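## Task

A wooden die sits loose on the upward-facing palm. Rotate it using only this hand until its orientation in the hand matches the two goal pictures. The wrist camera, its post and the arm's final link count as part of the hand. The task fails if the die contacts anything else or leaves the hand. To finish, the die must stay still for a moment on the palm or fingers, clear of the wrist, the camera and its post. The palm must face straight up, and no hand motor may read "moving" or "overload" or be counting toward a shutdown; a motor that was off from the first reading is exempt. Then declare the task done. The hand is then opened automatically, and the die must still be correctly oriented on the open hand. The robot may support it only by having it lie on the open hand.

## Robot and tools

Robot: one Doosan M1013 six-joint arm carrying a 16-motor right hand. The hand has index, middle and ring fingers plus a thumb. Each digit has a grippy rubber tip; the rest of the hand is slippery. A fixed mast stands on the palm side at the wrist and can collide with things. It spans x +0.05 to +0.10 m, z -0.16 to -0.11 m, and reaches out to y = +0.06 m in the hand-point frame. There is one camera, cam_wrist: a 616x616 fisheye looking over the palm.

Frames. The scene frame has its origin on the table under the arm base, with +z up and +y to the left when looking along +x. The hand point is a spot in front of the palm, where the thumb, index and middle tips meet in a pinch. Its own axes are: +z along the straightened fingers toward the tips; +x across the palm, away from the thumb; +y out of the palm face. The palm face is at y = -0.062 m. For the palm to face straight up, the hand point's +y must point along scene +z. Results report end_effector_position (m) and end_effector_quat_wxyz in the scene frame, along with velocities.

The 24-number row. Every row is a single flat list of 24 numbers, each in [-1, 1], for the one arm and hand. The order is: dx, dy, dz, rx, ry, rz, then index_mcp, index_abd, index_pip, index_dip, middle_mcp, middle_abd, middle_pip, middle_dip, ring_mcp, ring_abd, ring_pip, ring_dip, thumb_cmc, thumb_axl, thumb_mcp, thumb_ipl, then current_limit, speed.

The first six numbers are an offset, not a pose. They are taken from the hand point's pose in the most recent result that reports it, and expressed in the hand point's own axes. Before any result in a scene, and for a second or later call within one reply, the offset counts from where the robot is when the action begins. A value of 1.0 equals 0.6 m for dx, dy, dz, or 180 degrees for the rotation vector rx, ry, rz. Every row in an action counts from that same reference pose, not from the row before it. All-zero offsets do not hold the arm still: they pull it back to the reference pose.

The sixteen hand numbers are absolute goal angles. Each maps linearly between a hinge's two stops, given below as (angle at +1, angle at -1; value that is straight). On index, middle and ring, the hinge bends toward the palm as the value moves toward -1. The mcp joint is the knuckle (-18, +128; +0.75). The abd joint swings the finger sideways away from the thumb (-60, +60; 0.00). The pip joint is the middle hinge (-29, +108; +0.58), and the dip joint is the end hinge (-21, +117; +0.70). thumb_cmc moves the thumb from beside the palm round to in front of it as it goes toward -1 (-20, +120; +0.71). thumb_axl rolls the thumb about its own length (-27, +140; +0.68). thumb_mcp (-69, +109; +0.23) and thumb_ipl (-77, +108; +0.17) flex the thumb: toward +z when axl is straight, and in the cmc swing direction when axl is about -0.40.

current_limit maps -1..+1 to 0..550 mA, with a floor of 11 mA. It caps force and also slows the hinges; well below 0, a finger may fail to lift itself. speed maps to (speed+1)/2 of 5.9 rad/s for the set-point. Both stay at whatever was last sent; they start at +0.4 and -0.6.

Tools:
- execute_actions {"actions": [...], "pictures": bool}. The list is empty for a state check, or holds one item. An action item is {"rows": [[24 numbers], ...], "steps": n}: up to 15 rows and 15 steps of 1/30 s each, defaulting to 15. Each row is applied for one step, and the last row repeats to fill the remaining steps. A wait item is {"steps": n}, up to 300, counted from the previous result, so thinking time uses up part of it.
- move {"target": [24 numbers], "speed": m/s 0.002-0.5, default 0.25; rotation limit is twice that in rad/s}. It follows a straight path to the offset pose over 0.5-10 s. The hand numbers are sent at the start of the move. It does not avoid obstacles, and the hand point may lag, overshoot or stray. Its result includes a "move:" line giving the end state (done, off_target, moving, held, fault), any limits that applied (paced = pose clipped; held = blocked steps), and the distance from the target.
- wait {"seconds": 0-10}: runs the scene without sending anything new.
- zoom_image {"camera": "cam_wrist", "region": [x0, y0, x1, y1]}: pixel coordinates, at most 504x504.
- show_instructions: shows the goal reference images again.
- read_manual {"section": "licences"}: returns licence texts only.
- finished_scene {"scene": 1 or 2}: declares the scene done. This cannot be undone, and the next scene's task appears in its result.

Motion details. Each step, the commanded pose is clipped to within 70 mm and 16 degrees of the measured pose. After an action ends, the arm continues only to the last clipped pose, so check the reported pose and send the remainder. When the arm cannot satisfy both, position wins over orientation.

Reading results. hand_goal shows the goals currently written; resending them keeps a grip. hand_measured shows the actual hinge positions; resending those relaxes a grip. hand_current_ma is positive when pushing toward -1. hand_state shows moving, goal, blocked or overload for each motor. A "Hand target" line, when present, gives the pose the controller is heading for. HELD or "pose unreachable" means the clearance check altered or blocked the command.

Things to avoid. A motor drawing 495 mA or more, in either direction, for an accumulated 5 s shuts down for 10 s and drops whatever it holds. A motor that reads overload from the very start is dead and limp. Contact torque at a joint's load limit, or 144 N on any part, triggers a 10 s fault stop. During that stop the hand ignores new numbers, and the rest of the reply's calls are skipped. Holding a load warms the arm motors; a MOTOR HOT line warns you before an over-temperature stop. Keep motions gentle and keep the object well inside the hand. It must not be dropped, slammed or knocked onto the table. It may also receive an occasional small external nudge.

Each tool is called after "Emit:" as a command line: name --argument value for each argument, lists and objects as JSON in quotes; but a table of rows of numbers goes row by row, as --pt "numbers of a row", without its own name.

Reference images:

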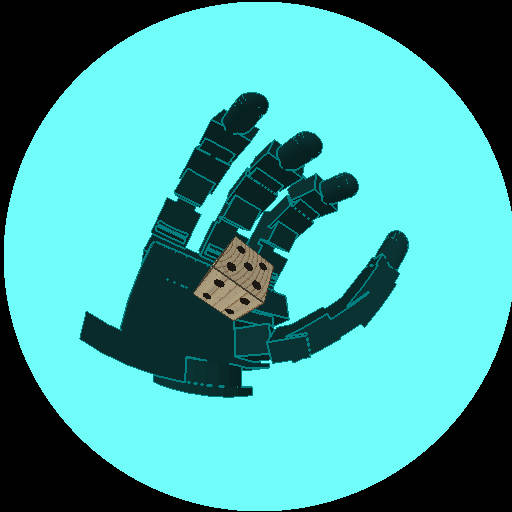

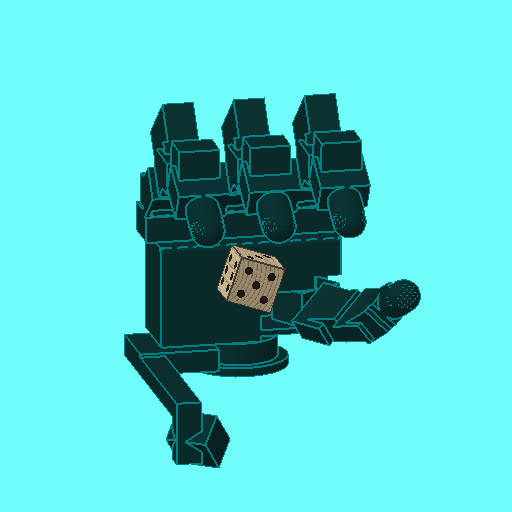

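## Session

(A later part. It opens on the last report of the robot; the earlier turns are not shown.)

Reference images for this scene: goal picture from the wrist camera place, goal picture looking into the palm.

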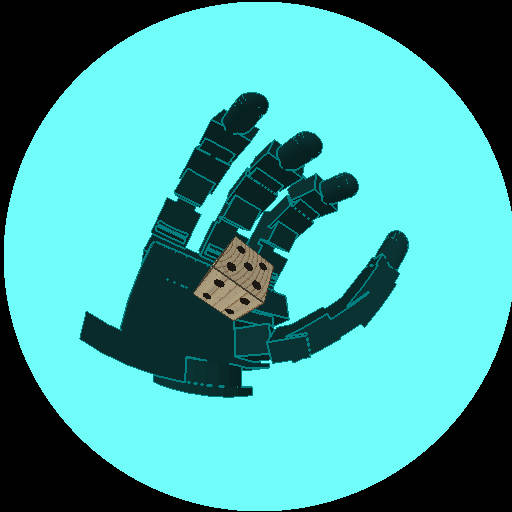

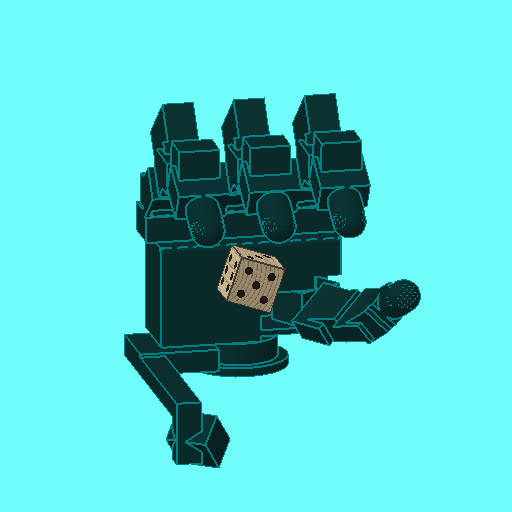

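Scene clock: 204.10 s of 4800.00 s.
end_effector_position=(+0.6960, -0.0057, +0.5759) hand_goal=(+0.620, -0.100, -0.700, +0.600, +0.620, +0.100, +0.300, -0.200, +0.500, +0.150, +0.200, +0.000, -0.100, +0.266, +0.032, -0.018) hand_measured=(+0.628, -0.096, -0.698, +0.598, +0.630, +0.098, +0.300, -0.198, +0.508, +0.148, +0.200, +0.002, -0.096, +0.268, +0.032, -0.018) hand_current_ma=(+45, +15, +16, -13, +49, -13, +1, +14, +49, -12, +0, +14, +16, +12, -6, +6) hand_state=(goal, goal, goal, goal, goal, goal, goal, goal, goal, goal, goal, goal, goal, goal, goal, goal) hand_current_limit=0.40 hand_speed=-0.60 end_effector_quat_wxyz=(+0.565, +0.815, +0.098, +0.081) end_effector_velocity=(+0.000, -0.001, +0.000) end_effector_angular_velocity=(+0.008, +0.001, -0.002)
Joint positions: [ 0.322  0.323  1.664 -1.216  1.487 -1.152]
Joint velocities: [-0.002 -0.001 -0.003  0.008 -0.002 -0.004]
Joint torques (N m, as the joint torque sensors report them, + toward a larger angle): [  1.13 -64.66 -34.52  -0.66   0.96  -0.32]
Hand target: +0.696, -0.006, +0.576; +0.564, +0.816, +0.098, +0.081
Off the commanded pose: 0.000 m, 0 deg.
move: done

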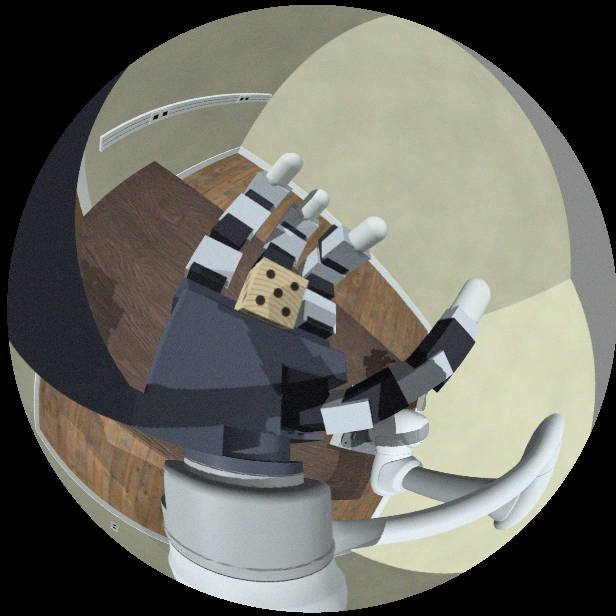

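Emit:
move --target '[0,0,0,0.07,0,0,0.4,-0.1,-0.6,0.6,0.4,0.1,0.1,-0.1,0.3,0.15,0.1,0.0,-0.1,0.266,0.032,-0.018,0.4,-0.6]' --speed 0.1

Emit:
zoom_image --camera "cam_wrist" --region '[180, 160, 400, 380]'

Scene clock: 214.87 s of 4800.00 s.
end_effector_position=(+0.6961, -0.0056, +0.5759) hand_goal=(+0.400, -0.100, -0.600, +0.600, +0.400, +0.100, +0.100, -0.100, +0.300, +0.150, +0.100, +0.000, -0.100, +0.266, +0.032, -0.018) hand_measured=(+0.424, -0.096, -0.602, +0.598, +0.424, +0.098, +0.108, -0.102, +0.322, +0.148, +0.106, +0.002, -0.096, +0.268, +0.032, -0.018) hand_current_ma=(+123, +15, -8, -13, +135, -13, +41, -13, +134, -12, +35, +14, +16, +12, -6, +6) hand_state=(blocked, goal, goal, goal, blocked, goal, goal, goal, blocked, goal, goal, goal, goal, goal, goal, goal) hand_current_limit=0.40 hand_speed=-0.60 end_effector_quat_wxyz=(+0.472, +0.872, +0.106, +0.070) end_effector_velocity=(+0.000, -0.000, +0.000) end_effector_angular_velocity=(+0.006, +0.001, -0.001)
Joint positions: [ 0.311  0.288  1.601 -1.004  1.444 -1.267]
Joint velocities: [-0.001 -0.001 -0.002  0.006 -0.001 -0.003]
Joint torques (N m, as the joint torque sensors report them, + toward a larger angle): [ -1.5  -64.14 -34.26   0.16   0.79  -0.29]
Hand target: +0.696, -0.006, +0.576; +0.472, +0.873, +0.106, +0.070
Off the commanded pose: 0.000 m, 0 deg.
move: done

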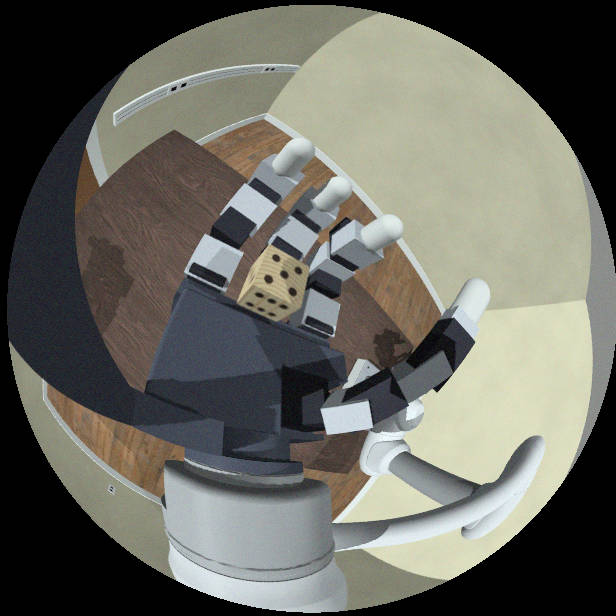

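Region (180, 160, 400, 380) of cam_wrist's 616x616 image, scaled by 2.291, with more detail than that image has.

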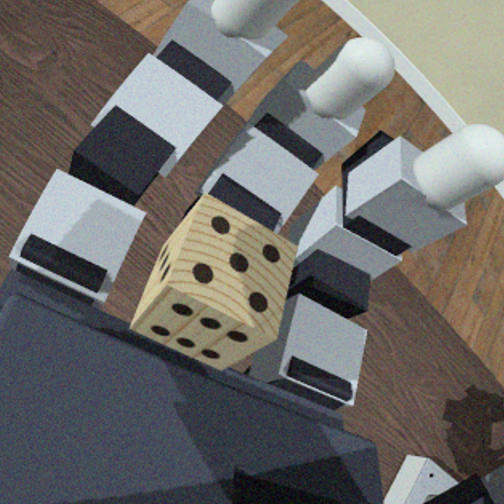

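Emit:
move --target '[0,0,0,-0.14,0,0,0.7,0,-0.5,0.6,0.76,0,-0.3,0.2,0.6,0,-0.2,0.2,-0.1,0.266,0.032,-0.018,0.4,-0.81]' --speed 0.15

Emit:
zoom_image --camera "cam_wrist" --region '[180, 160, 400, 380]'

Scene clock: 226.17 s of 4800.00 s.
end_effector_position=(+0.6960, -0.0058, +0.5759) hand_goal=(+0.700, +0.000, -0.500, +0.600, +0.760, +0.000, -0.300, +0.200, +0.600, +0.000, -0.200, +0.200, -0.100, +0.266, +0.032, -0.018) hand_measured=(+0.708, -0.004, -0.500, +0.598, +0.768, +0.002, -0.292, +0.198, +0.608, +0.004, -0.194, +0.198, -0.096, +0.268, +0.032, -0.018) hand_current_ma=(+44, -15, -3, -12, +47, +14, +38, -13, +45, +15, +32, -13, +16, +12, -6, +6) hand_state=(goal, goal, goal, goal, goal, goal, goal, goal, goal, goal, goal, goal, goal, goal, goal, goal) hand_current_limit=0.40 hand_speed=-0.81 end_effector_quat_wxyz=(+0.651, +0.749, +0.088, +0.092) end_effector_velocity=(-0.000, -0.000, +0.000) end_effector_angular_velocity=(-0.009, -0.002, -0.000)
Joint positions: [ 0.315  0.364  1.721 -1.42   1.557 -1.048]
Joint velocities: [-0.001  0.002  0.002 -0.008  0.003  0.004]
Joint torques (N m, as the joint torque sensors report them, + toward a larger angle): [ -0.32 -67.73 -31.16  -2.     1.61  -0.1 ]
Hand target: +0.696, -0.006, +0.576; +0.651, +0.748, +0.088, +0.092
Off the commanded pose: 0.000 m, 0 deg.
move: done

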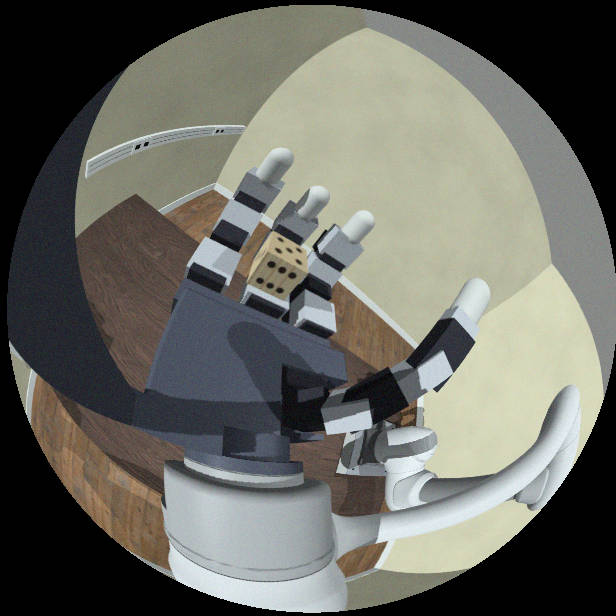

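Region (180, 160, 400, 380) of cam_wrist's 616x616 image, scaled by 2.291, with more detail than that image has.

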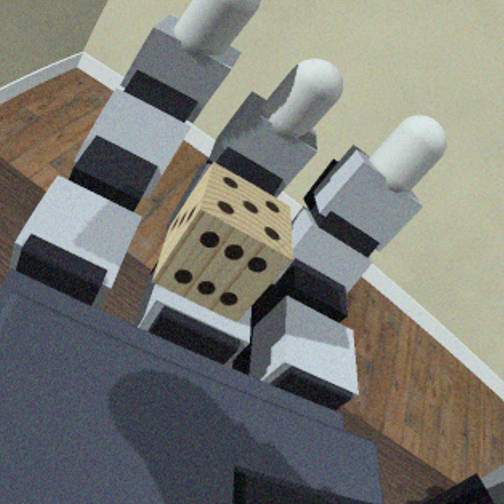

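Emit:
move --target '[0,0,0,-0.16,0,0,0.7,0,-0.5,0.6,0.68,0,-0.3,0.2,0.6,0,-0.2,0.2,-0.6,0.266,0.032,-0.018,0.4,-0.7]' --speed 0.2

Emit:
zoom_image --camera "cam_wrist" --region '[180, 160, 400, 380]'

Scene clock: 237.57 s of 4800.00 s.
end_effector_position=(+0.6960, -0.0060, +0.5759) hand_goal=(+0.700, +0.000, -0.500, +0.600, +0.680, +0.000, -0.300, +0.200, +0.600, +0.000, -0.200, +0.200, -0.600, +0.266, +0.032, -0.018) hand_measured=(+0.708, -0.004, -0.500, +0.598, +0.700, +0.002, -0.296, +0.198, +0.608, +0.004, -0.196, +0.198, -0.598, +0.268, +0.032, -0.018) hand_current_ma=(+44, -15, -3, -12, +111, +14, +18, -13, +45, +15, +17, -13, +7, +11, -6, +6) hand_state=(goal, goal, goal, goal, blocked, goal, goal, goal, goal, goal, goal, goal, goal, goal, goal, goal) hand_current_limit=0.40 hand_speed=-0.70 end_effector_quat_wxyz=(+0.816, +0.564, +0.063, +0.111) end_effector_velocity=(-0.000, +0.000, +0.001) end_effector_angular_velocity=(-0.006, -0.004, -0.002)
Joint positions: [ 0.236  0.473  1.814 -1.86   1.796 -0.88 ]
Joint velocities: [-0.002  0.001 -0.    -0.005  0.005  0.002]
Joint torques (N m, as the joint torque sensors report them, + toward a larger angle): [ -3.33 -74.92 -26.93  -2.75   1.81  -0.28]
Hand target: +0.696, -0.006, +0.576; +0.816, +0.563, +0.063, +0.111
Off the commanded pose: 0.000 m, 0 deg.
move: done

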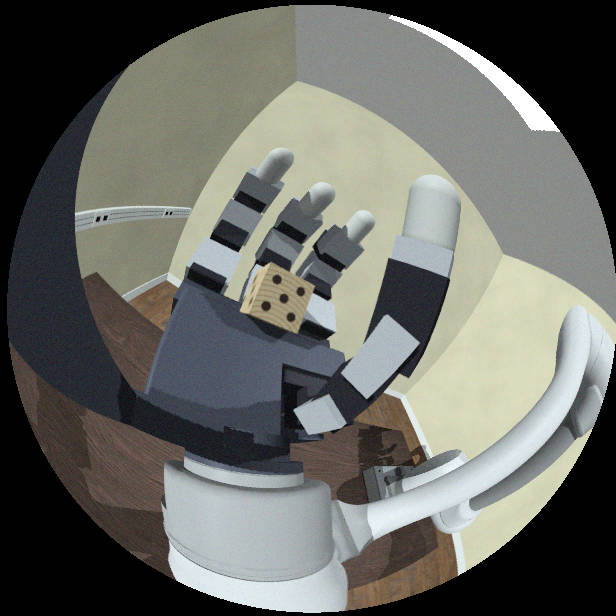

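Region (180, 160, 400, 380) of cam_wrist's 616x616 image, scaled by 2.291, with more detail than that image has.

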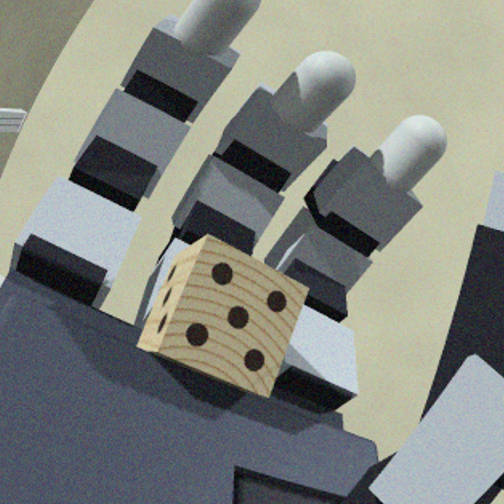

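Emit:
move --target '[0,0,0,0.3,0,0,0.45,-0.15,-0.7,0.6,0.45,0.1,0.45,-0.4,0.3,0.2,0.3,-0.1,-0.1,0.266,0.032,-0.018,0.4,-0.6]' --speed 0.25

Emit:
zoom_image --camera "cam_wrist" --region '[180, 160, 400, 380]'

Scene clock: 246.50 s of 4800.00 s.
end_effector_position=(+0.6961, -0.0056, +0.5759) hand_goal=(+0.450, -0.150, -0.700, +0.600, +0.450, +0.100, +0.450, -0.400, +0.300, +0.200, +0.300, -0.100, -0.100, +0.266, +0.032, -0.018) hand_measured=(+0.466, -0.146, -0.700, +0.598, +0.468, +0.098, +0.450, -0.398, +0.316, +0.198, +0.300, -0.098, -0.098, +0.268, +0.032, -0.018) hand_current_ma=(+85, +14, +5, -12, +102, -12, +1, +13, +96, -10, +0, +12, +16, +10, -6, +6) hand_state=(goal, goal, goal, goal, goal, goal, goal, goal, goal, goal, goal, goal, goal, goal, goal, goal) hand_current_limit=0.40 hand_speed=-0.60 end_effector_quat_wxyz=(+0.472, +0.873, +0.106, +0.070) end_effector_velocity=(+0.000, +0.001, +0.000) end_effector_angular_velocity=(+0.007, +0.001, +0.001)
Joint positions: [ 0.311  0.288  1.601 -1.003  1.444 -1.267]
Joint velocities: [ 0.    -0.001 -0.002  0.007 -0.001 -0.003]
Joint torques (N m, as the joint torque sensors report them, + toward a larger angle): [ -1.11 -66.8  -36.28   0.1    0.84  -0.38]
Hand target: +0.696, -0.006, +0.576; +0.471, +0.873, +0.106, +0.070
Off the commanded pose: 0.000 m, 0 deg.
move: done

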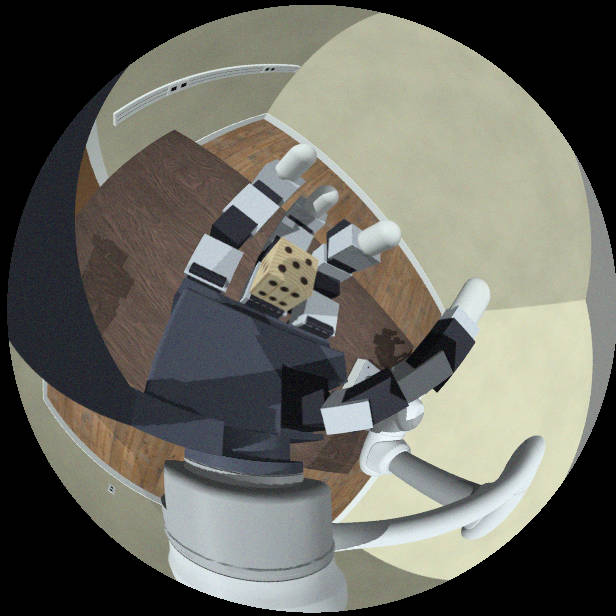

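Region (180, 160, 400, 380) of cam_wrist's 616x616 image, scaled by 2.291, with more detail than that image has.

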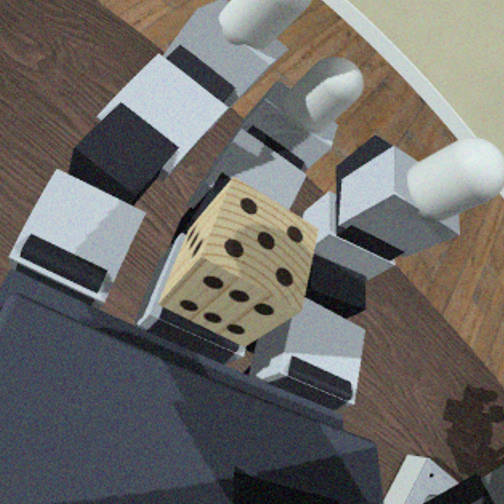

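Now I lower the index and middle fingers so the die slides against the index wall.

Emit:
move --target '[0,0,0,0,0,0.03,0.58,-0.2,-0.8,0.6,0.58,0.1,0.5,-0.5,0.4,0.25,0.4,-0.2,-0.1,0.266,0.032,-0.018,0.4,-0.85]' --speed 0.1

Emit:
zoom_image --camera "cam_wrist" --region '[180, 160, 400, 380]'

Scene clock: 253.67 s of 4800.00 s.
end_effector_position=(+0.6961, -0.0055, +0.5759) hand_goal=(+0.580, -0.200, -0.800, +0.600, +0.580, +0.100, +0.500, -0.500, +0.400, +0.250, +0.400, -0.200, -0.100, +0.266, +0.032, -0.018) hand_measured=(+0.586, -0.196, -0.796, +0.598, +0.588, +0.098, +0.500, -0.496, +0.408, +0.248, +0.400, -0.198, -0.096, +0.268, +0.032, -0.018) hand_current_ma=(+37, +18, +25, -12, +48, -12, +0, +17, +48, -13, +1, +17, +16, +10, -6, +6) hand_state=(goal, goal, goal, goal, goal, goal, goal, goal, goal, goal, goal, goal, goal, goal, goal, goal) hand_current_limit=0.40 hand_speed=-0.85 end_effector_quat_wxyz=(+0.468, +0.877, +0.065, +0.092) end_effector_velocity=(+0.001, -0.000, +0.000) end_effector_angular_velocity=(+0.003, -0.008, -0.004)
Joint positions: [ 0.308  0.298  1.583 -1.003  1.446 -1.181]
Joint velocities: [-0.001  0.001 -0.003  0.    -0.001  0.008]
Joint torques (N m, as the joint torque sensors report them, + toward a larger angle): [ -1.64 -66.69 -36.27   0.05   0.85  -0.04]
Hand target: +0.696, -0.006, +0.576; +0.468, +0.877, +0.065, +0.092
Off the commanded pose: 0.000 m, 0 deg.
move: done

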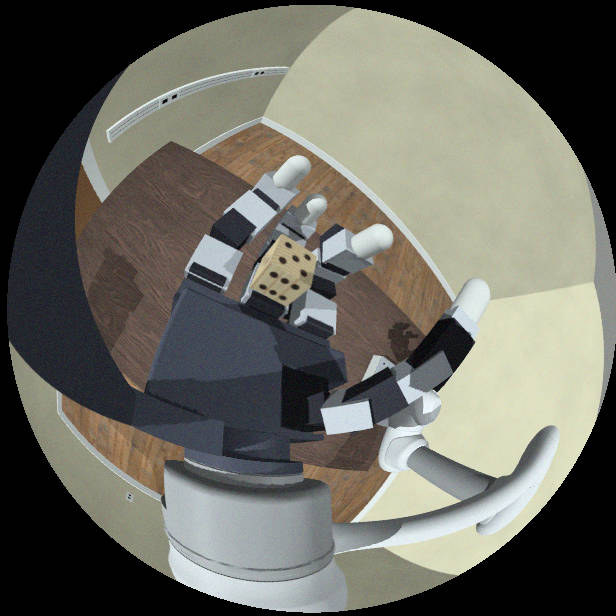

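Region (180, 160, 400, 380) of cam_wrist's 616x616 image, scaled by 2.291, with more detail than that image has.

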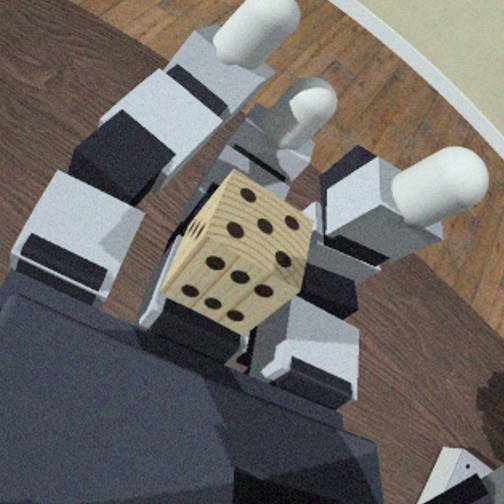

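Emit:
move --target '[0,0,0,0,0,0.03,0.64,-0.25,-0.85,0.6,0.66,0.1,0.55,-0.6,0.45,0.25,0.4,-0.3,-0.1,0.266,0.032,-0.018,0.4,-0.85]' --speed 0.1

Emit:
zoom_image --camera "cam_wrist" --region '[180, 160, 400, 380]'

Scene clock: 260.67 s of 4800.00 s.
end_effector_position=(+0.6961, -0.0055, +0.5759) hand_goal=(+0.640, -0.250, -0.850, +0.600, +0.660, +0.100, +0.550, -0.600, +0.450, +0.250, +0.400, -0.300, -0.100, +0.266, +0.032, -0.018) hand_measured=(+0.646, -0.246, -0.846, +0.598, +0.668, +0.098, +0.550, -0.596, +0.458, +0.248, +0.400, -0.298, -0.096, +0.268, +0.032, -0.018) hand_current_ma=(+35, +20, +25, -12, +44, -12, -1, +17, +47, -11, +1, +17, +19, +10, -6, +6) hand_state=(goal, goal, goal, goal, goal, goal, goal, goal, goal, goal, goal, goal, goal, goal, goal, goal) hand_current_limit=0.40 hand_speed=-0.85 end_effector_quat_wxyz=(+0.463, +0.879, +0.024, +0.114) end_effector_velocity=(-0.000, +0.000, -0.001) end_effector_angular_velocity=(+0.002, -0.006, -0.003)
Joint positions: [ 0.305  0.308  1.564 -1.003  1.448 -1.097]
Joint velocities: [ 0.     0.001 -0.001  0.    -0.     0.007]
Joint torques (N m, as the joint torque sensors report them, + toward a larger angle): [ -2.61 -67.39 -36.28   0.27   0.69  -0.22]
Hand target: +0.696, -0.006, +0.576; +0.463, +0.879, +0.024, +0.114
Off the commanded pose: 0.000 m, 0 deg.
move: done

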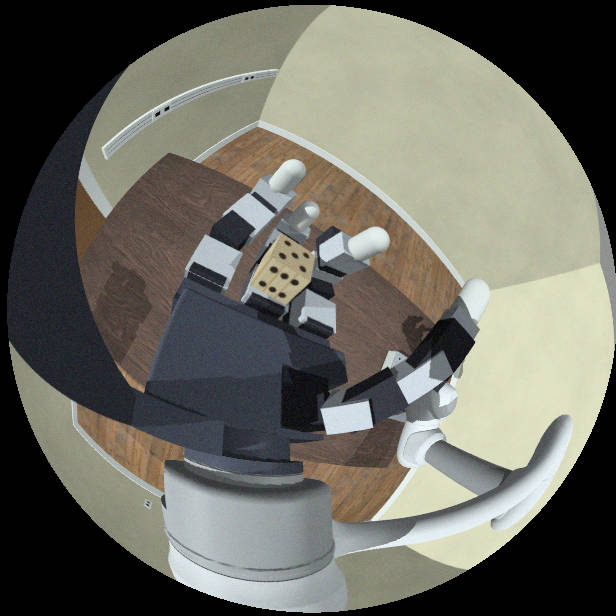

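Region (180, 160, 400, 380) of cam_wrist's 616x616 image, scaled by 2.291, with more detail than that image has.

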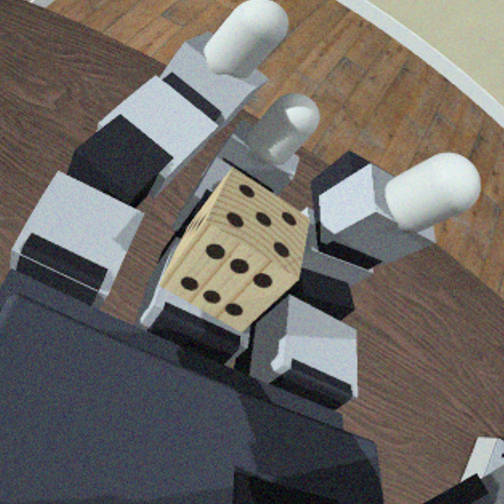

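Emit:
move --target '[0,0,0,-0.1,0,-0.06,0.2,0,0,0.4,0.2,0,0.2,0.4,0.2,0,0.2,0.4,-0.3,0.266,0.032,-0.018,0.4,-0.75]'

Emit:
move --target '[0,0,0,-0.12,0,0,-0.5,0,0.3,0.4,-0.5,0,0.3,0.4,-0.5,0,0.3,0.4,-0.3,0.266,0.032,-0.018,0.4,-0.7]'

Scene clock: 304.77 s of 4800.00 s.
end_effector_position=(+0.6960, -0.0057, +0.5759) hand_goal=(+0.200, +0.000, +0.000, +0.400, +0.200, +0.000, +0.200, +0.400, +0.200, +0.000, +0.200, +0.400, -0.300, +0.266, +0.032, -0.018) hand_measured=(+0.222, -0.004, -0.002, +0.402, +0.224, +0.002, +0.206, +0.398, +0.222, +0.004, +0.208, +0.398, -0.292, +0.268, +0.032, -0.018) hand_current_ma=(+116, -14, -6, +13, +132, +14, +35, -13, +131, +14, +36, -13, +44, +10, -6, +6) hand_state=(blocked, goal, goal, goal, blocked, goal, goal, goal, blocked, goal, goal, goal, goal, goal, goal, goal) hand_current_limit=0.40 hand_speed=-0.75 end_effector_quat_wxyz=(+0.603, +0.789, +0.088, +0.072) end_effector_velocity=(+0.000, +0.001, -0.000) end_effector_angular_velocity=(-0.000, -0.000, +0.002)
Joint positions: [ 0.32   0.349  1.676 -1.291  1.539 -1.118]
Joint velocities: [ 0.001 -0.     0.001 -0.001 -0.001  0.   ]
Joint torques (N m, as the joint torque sensors report them, + toward a larger angle): [ -1.03 -68.79 -33.42  -0.97   1.3   -0.24]
Hand target: +0.696, -0.006, +0.576; +0.603, +0.789, +0.088, +0.072
Off the commanded pose: 0.000 m, 0 deg.
move: done

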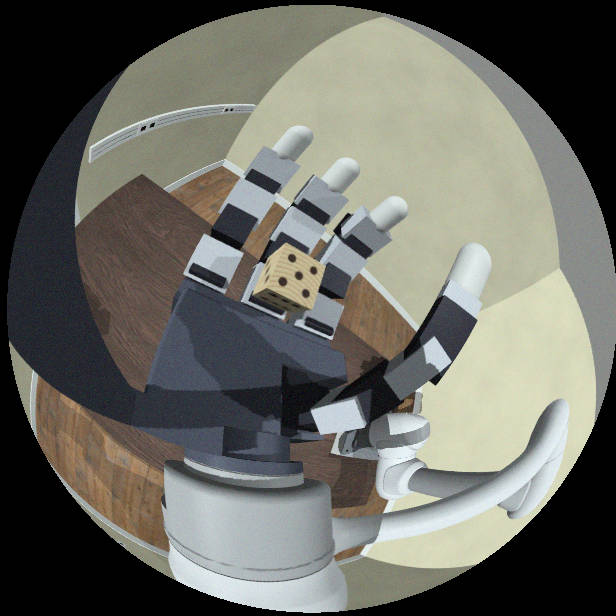

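Scene clock: 306.03 s of 4800.00 s.
end_effector_position=(+0.6960, -0.0058, +0.5759) hand_goal=(-0.500, +0.000, +0.300, +0.400, -0.500, +0.000, +0.300, +0.400, -0.500, +0.000, +0.300, +0.400, -0.300, +0.266, +0.032, -0.018) hand_measured=(-0.382, -0.002, +0.316, +0.408, -0.276, +0.002, +0.300, +0.398, -0.500, +0.002, +0.300, +0.398, -0.294, +0.264, +0.038, -0.018) hand_current_ma=(+385, -7, +94, +49, +385, +11, -5, -13, +5, +14, -4, -13, +32, -11, +36, +6) hand_state=(blocked, goal, goal, goal, blocked, goal, goal, goal, goal, goal, goal, goal, goal, goal, goal, goal) hand_current_limit=0.40 hand_speed=-0.70 end_effector_quat_wxyz=(+0.740, +0.662, +0.073, +0.088) end_effector_velocity=(-0.000, -0.000, +0.000) end_effector_angular_velocity=(-0.003, -0.001, -0.001)
Joint positions: [ 0.285  0.424  1.766 -1.629  1.682 -0.968]
Joint velocities: [-0.001  0.     0.    -0.002  0.002  0.001]
Joint torques (N m, as the joint torque sensors report them, + toward a larger angle): [ -1.69 -73.31 -29.22  -2.14   1.3   -0.12]
Hand target: +0.696, -0.006, +0.576; +0.740, +0.662, +0.073, +0.088
Off the commanded pose: 0.000 m, 0 deg.
move: done

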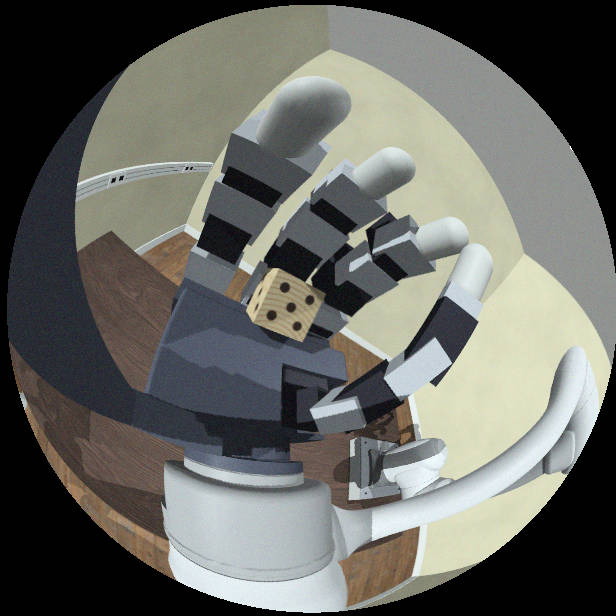

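Emit:
move --target '[0,0,0,-0.1,0,0,-0.15,0,0.0,0.4,-0.1,0,-0.2,0.4,-0.3,0,0.3,0.4,-0.75,0.68,0.1,0.0,0.4,-0.6]'

Scene clock: 317.17 s of 4800.00 s.
end_effector_position=(+0.6960, -0.0060, +0.5759) hand_goal=(-0.150, +0.000, +0.000, +0.400, -0.100, +0.000, -0.200, +0.400, -0.300, +0.000, +0.300, +0.400, -0.750, +0.680, +0.100, +0.000) hand_measured=(-0.152, -0.002, +0.000, +0.402, -0.100, +0.002, -0.200, +0.398, -0.302, +0.002, +0.300, +0.398, -0.750, +0.678, +0.098, -0.002) hand_current_ma=(-8, -7, +4, +11, -1, +11, +2, -13, -11, +14, -4, -13, +4, -18, -9, -15) hand_state=(goal, goal, goal, goal, goal, goal, goal, goal, goal, goal, goal, goal, goal, goal, goal, goal) hand_current_limit=0.40 hand_speed=-0.60 end_effector_quat_wxyz=(+0.835, +0.539, +0.059, +0.098) end_effector_velocity=(-0.000, -0.002, +0.000) end_effector_angular_velocity=(-0.007, -0.002, -0.003)
Joint positions: [ 0.22   0.489  1.816 -1.902  1.843 -0.89 ]
Joint velocities: [-0.004  0.002  0.001 -0.006  0.005  0.001]
Joint torques (N m, as the joint torque sensors report them, + toward a larger angle): [ -2.36 -76.15 -27.75  -2.58   1.63  -0.18]
Hand target: +0.696, -0.006, +0.576; +0.835, +0.538, +0.059, +0.098
Off the commanded pose: 0.000 m, 0 deg.
move: done

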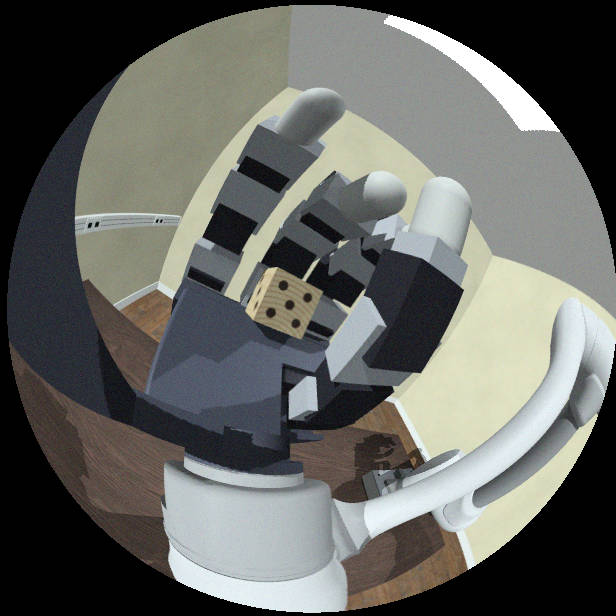

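Emit:
move --target '[0,0,0,0,0,0,-0.15,0,0.3,0.4,0.1,0,-0.95,-0.3,-0.3,0,0.3,0.4,-0.75,0.68,0.2,0.1,0.4,-0.6]'

Emit:
move --target '[0,0,0,0,0,0,-0.15,0,0.3,0.4,-0.3,0,-0.95,-0.3,-0.3,0,0.3,0.4,-0.75,0.68,0.2,0.1,0.4,-0.7]'

Scene clock: 328.83 s of 4800.00 s.
end_effector_position=(+0.6960, -0.0060, +0.5759) hand_goal=(-0.150, +0.000, +0.300, +0.400, +0.100, +0.000, -0.950, -0.300, -0.300, +0.000, +0.300, +0.400, -0.750, +0.680, +0.200, +0.100) hand_measured=(-0.152, -0.002, +0.296, +0.402, +0.100, +0.002, -0.786, -0.192, -0.302, +0.002, +0.300, +0.398, -0.750, +0.678, +0.200, +0.098) hand_current_ma=(-8, -7, -25, +11, +2, +11, +385, +385, -11, +14, -4, -13, +4, -15, +0, -11) hand_state=(goal, goal, goal, goal, goal, goal, blocked, blocked, goal, goal, goal, goal, goal, goal, goal, goal) hand_current_limit=0.40 hand_speed=-0.60 end_effector_quat_wxyz=(+0.835, +0.539, +0.059, +0.098) end_effector_velocity=(+0.000, +0.001, +0.000) end_effector_angular_velocity=(+0.001, -0.001, +0.002)
Joint positions: [ 0.22   0.489  1.816 -1.902  1.843 -0.89 ]
Joint velocities: [ 0.001 -0.    -0.001  0.001 -0.     0.001]
Joint torques (N m, as the joint torque sensors report them, + toward a larger angle): [ -1.89 -75.17 -26.14  -2.42   1.51  -0.19]
Hand target: +0.696, -0.006, +0.576; +0.835, +0.539, +0.059, +0.098
Off the commanded pose: 0.000 m, 0 deg.
move: done

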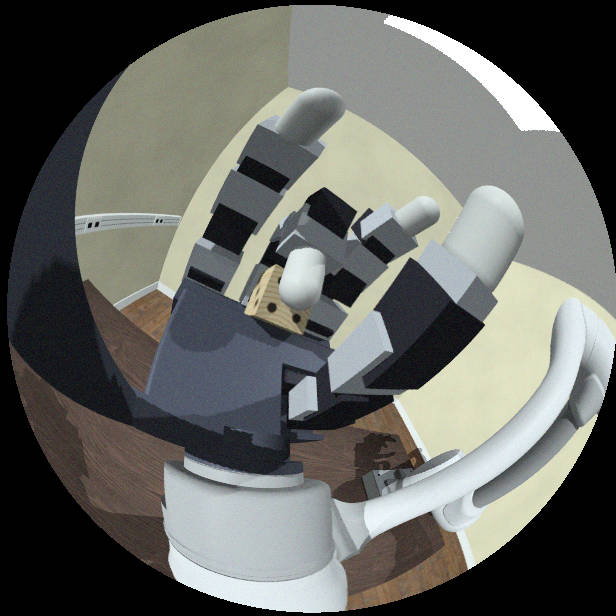

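Scene clock: 329.33 s of 4800.00 s.
end_effector_position=(+0.6960, -0.0060, +0.5759) hand_goal=(-0.150, +0.000, +0.300, +0.400, -0.300, +0.000, -0.950, -0.300, -0.300, +0.000, +0.300, +0.400, -0.750, +0.680, +0.200, +0.100) hand_measured=(-0.152, -0.002, +0.296, +0.402, +0.090, +0.002, -0.786, -0.194, -0.302, +0.002, +0.300, +0.398, -0.750, +0.678, +0.200, +0.098) hand_current_ma=(-8, -7, -25, +11, +385, +11, +385, +385, -11, +14, -4, -13, +4, -15, +0, -11) hand_state=(goal, goal, goal, goal, blocked, goal, blocked, blocked, goal, goal, goal, goal, goal, goal, goal, goal) hand_current_limit=0.40 hand_speed=-0.70 end_effector_quat_wxyz=(+0.835, +0.539, +0.059, +0.098) end_effector_velocity=(+0.001, +0.000, -0.000) end_effector_angular_velocity=(+0.002, +0.003, +0.003)
Joint positions: [ 0.22   0.489  1.816 -1.902  1.843 -0.89 ]
Joint velocities: [ 0.001 -0.     0.001 -0.    -0.003 -0.001]
Joint torques (N m, as the joint torque sensors report them, + toward a larger angle): [ -1.1  -75.02 -26.96  -2.34   1.5   -0.13]
Hand target: +0.696, -0.006, +0.576; +0.835, +0.539, +0.059, +0.098
Off the commanded pose: 0.000 m, 0 deg.
move: done

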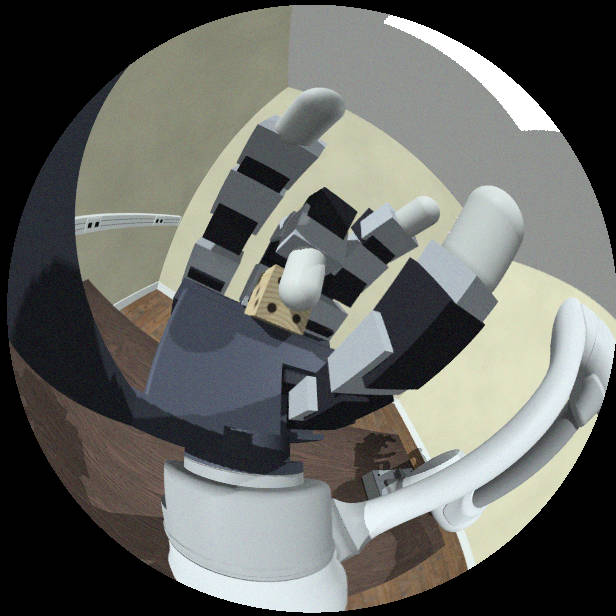

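Emit:
move --target '[0,0,0,0.2,0,0,0.55,0.3,-0.2,0.2,0.5,0,-0.95,-0.3,0.55,-0.3,-0.2,0.2,-0.3,0.3,0.1,0.0,0.4,-0.6]'

Emit:
move --target '[0,0,0,0,0,0,0.55,0.3,-0.2,0.2,0.5,0.6,-0.95,-0.3,0.55,-0.3,-0.2,0.2,-0.3,0.3,0.1,0.0,0.4,-0.75]'

Emit:
zoom_image --camera "cam_wrist" --region '[180, 160, 400, 380]'

Scene clock: 343.83 s of 4800.00 s.
end_effector_position=(+0.6960, -0.0057, +0.5758) hand_goal=(+0.550, +0.300, -0.200, +0.200, +0.500, +0.000, -0.950, -0.300, +0.550, -0.300, -0.200, +0.200, -0.300, +0.300, +0.100, +0.000) hand_measured=(+0.558, +0.298, -0.198, +0.202, +0.506, +0.002, -0.786, -0.194, +0.558, -0.298, -0.198, +0.202, -0.300, +0.302, +0.100, +0.002) hand_current_ma=(+45, -9, +15, +12, +32, +11, +385, +385, +43, +8, +11, +11, +4, +18, +5, +9) hand_state=(goal, goal, goal, goal, goal, goal, blocked, blocked, goal, goal, goal, goal, goal, goal, goal, goal) hand_current_limit=0.40 hand_speed=-0.60 end_effector_quat_wxyz=(+0.628, +0.770, +0.086, +0.075) end_effector_velocity=(-0.000, +0.000, -0.000) end_effector_angular_velocity=(+0.008, +0.002, -0.001)
Joint positions: [ 0.318  0.361  1.693 -1.348  1.558 -1.09 ]
Joint velocities: [ 0.001 -0.001 -0.002  0.008 -0.002 -0.003]
Joint torques (N m, as the joint torque sensors report them, + toward a larger angle): [ -1.32 -68.1  -31.88  -1.49   1.17  -0.33]
Hand target: +0.696, -0.006, +0.576; +0.627, +0.770, +0.086, +0.075
Off the commanded pose: 0.000 m, 0 deg.
move: done

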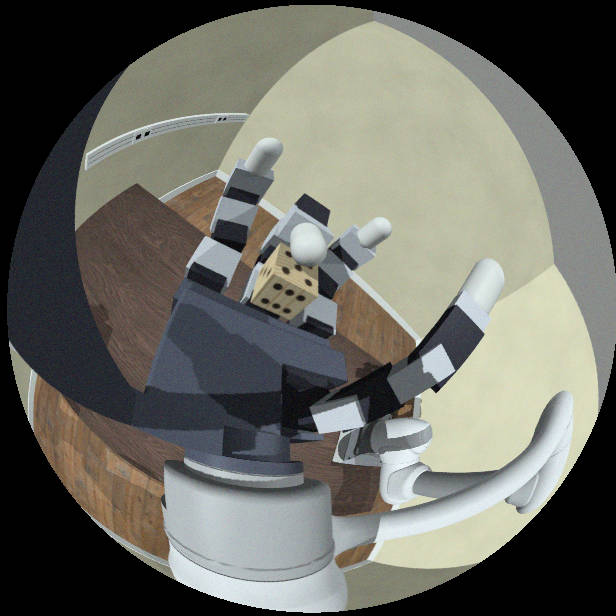

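Scene clock: 344.97 s of 4800.00 s.
end_effector_position=(+0.6960, -0.0057, +0.5759) hand_goal=(+0.550, +0.300, -0.200, +0.200, +0.500, +0.600, -0.950, -0.300, +0.550, -0.300, -0.200, +0.200, -0.300, +0.300, +0.100, +0.000) hand_measured=(+0.558, +0.298, -0.198, +0.202, +0.508, +0.598, -0.790, -0.242, +0.558, -0.298, -0.198, +0.202, -0.300, +0.302, +0.100, +0.002) hand_current_ma=(+45, -9, +15, +12, +40, -13, +385, +307, +43, +8, +11, +11, +4, +18, +5, +9) hand_state=(goal, goal, goal, goal, goal, goal, blocked, blocked, goal, goal, goal, goal, goal, goal, goal, goal) hand_current_limit=0.40 hand_speed=-0.75 end_effector_quat_wxyz=(+0.628, +0.770, +0.086, +0.075) end_effector_velocity=(+0.000, +0.000, -0.001) end_effector_angular_velocity=(+0.000, +0.001, +0.001)
Joint positions: [ 0.318  0.361  1.693 -1.348  1.558 -1.09 ]
Joint velocities: [ 0.     0.     0.001  0.    -0.001  0.   ]
Joint torques (N m, as the joint torque sensors report them, + toward a larger angle): [ -2.87 -70.47 -33.19  -1.18   1.3   -0.1 ]
Hand target: +0.696, -0.006, +0.576; +0.628, +0.770, +0.086, +0.075
Off the commanded pose: 0.000 m, 0 deg.
move: done

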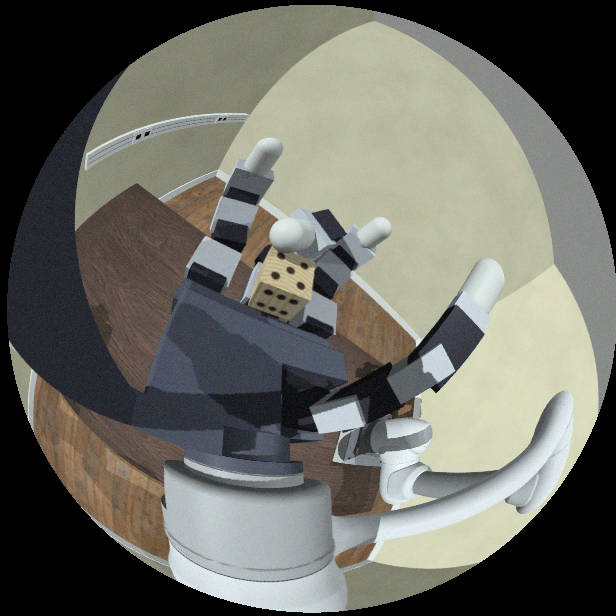

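Region (180, 160, 400, 380) of cam_wrist's 616x616 image, scaled by 2.291, with more detail than that image has.

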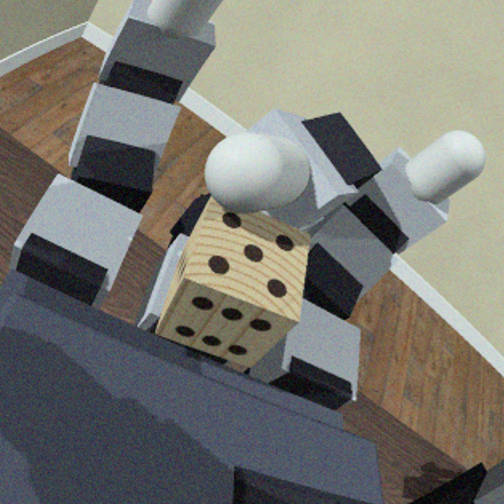

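Emit:
move --target '[0,0,0,-0.06,0,0,0.55,0.3,-0.2,0.2,0.78,0.1,-0.95,-0.4,0.55,-0.3,-0.2,0.2,-0.3,0.3,0.1,0.0,0.4,-0.75]'

Emit:
zoom_image --camera "cam_wrist" --region '[180, 160, 400, 380]'

Scene clock: 352.77 s of 4800.00 s.
end_effector_position=(+0.6960, -0.0058, +0.5759) hand_goal=(+0.550, +0.300, -0.200, +0.200, +0.780, +0.100, -0.950, -0.400, +0.550, -0.300, -0.200, +0.200, -0.300, +0.300, +0.100, +0.000) hand_measured=(+0.558, +0.298, -0.198, +0.202, +0.786, +0.118, -0.790, -0.264, +0.558, -0.298, -0.198, +0.202, -0.300, +0.302, +0.100, +0.002) hand_current_ma=(+46, -9, +15, +12, +33, +89, +385, +385, +44, +8, +11, +11, +4, +18, +4, +9) hand_state=(goal, goal, goal, goal, goal, goal, blocked, blocked, goal, goal, goal, goal, goal, goal, goal, goal) hand_current_limit=0.40 hand_speed=-0.75 end_effector_quat_wxyz=(+0.697, +0.708, +0.079, +0.083) end_effector_velocity=(+0.000, +0.001, +0.000) end_effector_angular_velocity=(-0.000, +0.001, +0.002)
Joint positions: [ 0.303  0.398  1.739 -1.518  1.627 -1.013]
Joint velocities: [ 0.001  0.    -0.    -0.    -0.    -0.001]
Joint torques (N m, as the joint torque sensors report them, + toward a larger angle): [ -2.68 -71.24 -30.96  -1.7    1.66  -0.14]
Hand target: +0.696, -0.006, +0.576; +0.697, +0.708, +0.079, +0.083
Off the commanded pose: 0.000 m, 0 deg.
move: done

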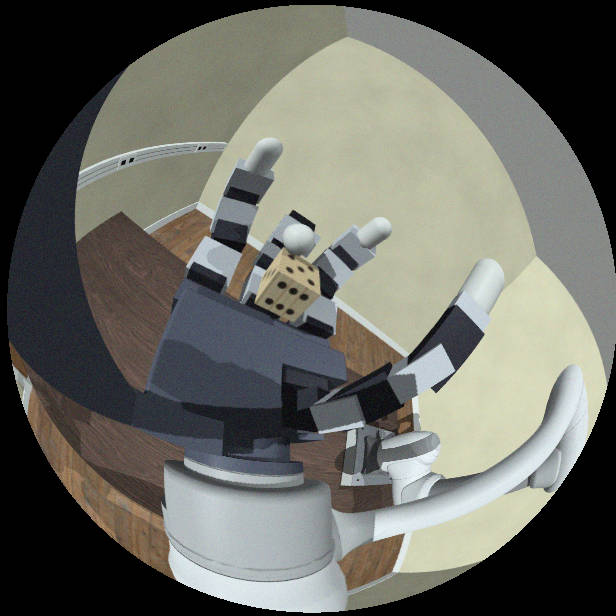

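Region (180, 160, 400, 380) of cam_wrist's 616x616 image, scaled by 2.291, with more detail than that image has.

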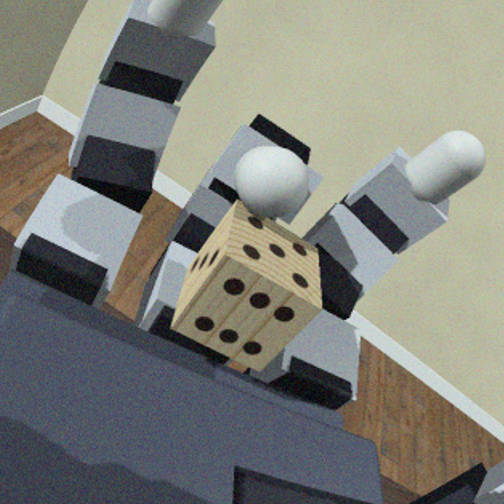

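Emit:
move --target '[0,0,0,-0.06,0,0,0.15,0,0.1,0.4,0.78,0,-0.75,0.1,0.55,0,-0.2,0.2,-0.3,0.3,0.1,0.0,0.4,-0.8]'

Emit:
zoom_image --camera "cam_wrist" --region '[180, 160, 400, 380]'

Scene clock: 361.60 s of 4800.00 s.
end_effector_position=(+0.6960, -0.0059, +0.5759) hand_goal=(+0.150, +0.000, +0.100, +0.400, +0.780, +0.000, -0.750, +0.100, +0.550, +0.000, -0.200, +0.200, -0.300, +0.300, +0.100, +0.000) hand_measured=(+0.166, +0.004, +0.098, +0.398, +0.786, +0.002, -0.754, +0.096, +0.558, -0.002, -0.198, +0.202, -0.300, +0.302, +0.100, +0.002) hand_current_ma=(+88, +16, -11, -15, +34, +14, -19, -19, +44, -14, +11, +11, +4, +18, +4, +9) hand_state=(goal, goal, goal, goal, goal, goal, goal, goal, goal, goal, goal, goal, goal, goal, goal, goal) hand_current_limit=0.40 hand_speed=-0.80 end_effector_quat_wxyz=(+0.761, +0.639, +0.070, +0.090) end_effector_velocity=(-0.000, -0.000, +0.000) end_effector_angular_velocity=(+0.001, -0.002, -0.002)
Joint positions: [ 0.275  0.437  1.778 -1.683  1.712 -0.949]
Joint velocities: [ 0.     0.    -0.001  0.002  0.001  0.001]
Joint torques (N m, as the joint torque sensors report them, + toward a larger angle): [ -1.02 -72.63 -29.21  -2.31   1.67  -0.12]
Hand target: +0.696, -0.006, +0.576; +0.761, +0.639, +0.070, +0.090
Off the commanded pose: 0.000 m, 0 deg.
move: done

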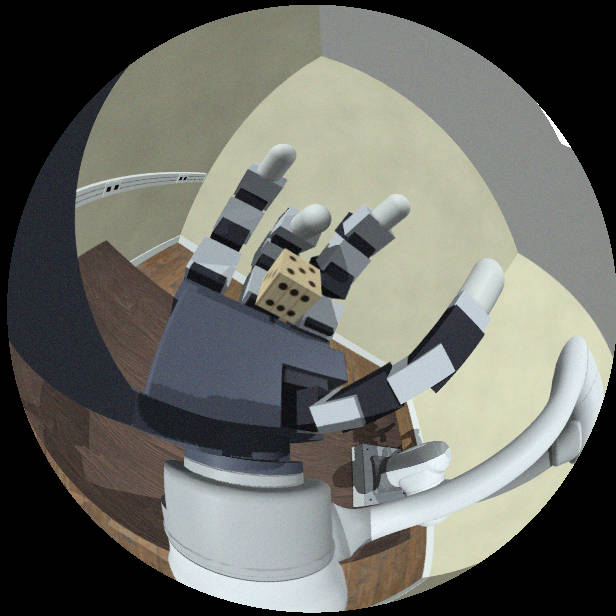

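Region (180, 160, 400, 380) of cam_wrist's 616x616 image, scaled by 2.291, with more detail than that image has.

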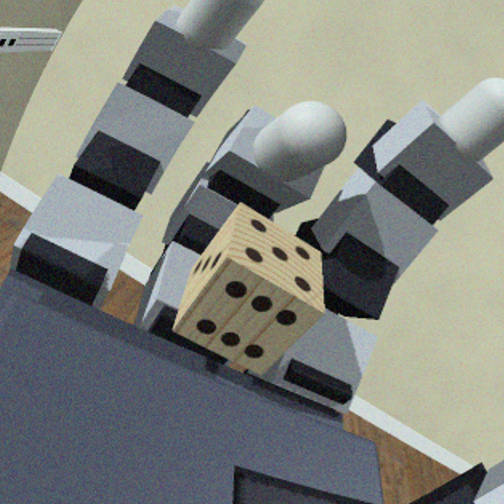

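Emit:
move --target '[0,0,0,-0.09,0,0,0.0,0,0.1,0.4,0.76,0,-0.75,0.1,0.3,0,-0.0,0.2,-0.75,0.68,0.2,0.1,0.4,-0.6]' --speed 0.12

Scene clock: 368.07 s of 4800.00 s.
end_effector_position=(+0.6960, -0.0060, +0.5759) hand_goal=(+0.000, +0.000, +0.100, +0.400, +0.760, +0.000, -0.750, +0.100, +0.300, +0.000, +0.000, +0.200, -0.750, +0.680, +0.200, +0.100) hand_measured=(+0.006, +0.004, +0.098, +0.398, +0.778, +0.002, -0.754, +0.096, +0.312, -0.002, -0.002, +0.202, -0.750, +0.678, +0.200, +0.098) hand_current_ma=(+29, +16, -10, -15, +93, +14, -19, -19, +70, -14, -13, +11, +3, -15, +0, -11) hand_state=(goal, goal, goal, goal, goal, goal, goal, goal, goal, goal, goal, goal, goal, goal, goal, goal) hand_current_limit=0.40 hand_speed=-0.60 end_effector_quat_wxyz=(+0.843, +0.525, +0.057, +0.099) end_effector_velocity=(-0.000, +0.001, -0.000) end_effector_angular_velocity=(-0.006, -0.001, +0.001)
Joint positions: [ 0.212  0.495  1.82  -1.929  1.86  -0.885]
Joint velocities: [-0.001  0.001  0.001 -0.006  0.004  0.001]
Joint torques (N m, as the joint torque sensors report them, + toward a larger angle): [ -2.03 -77.58 -26.36  -2.24   1.28  -0.2 ]
Hand target: +0.696, -0.006, +0.576; +0.843, +0.525, +0.057, +0.099
Off the commanded pose: 0.000 m, 0 deg.
move: done

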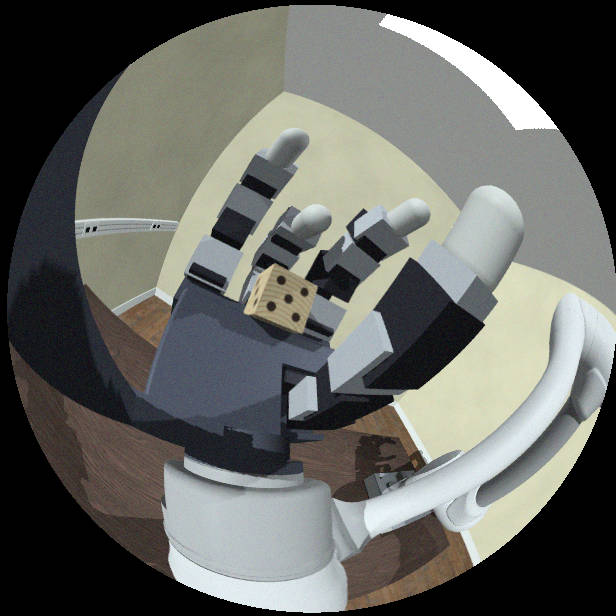

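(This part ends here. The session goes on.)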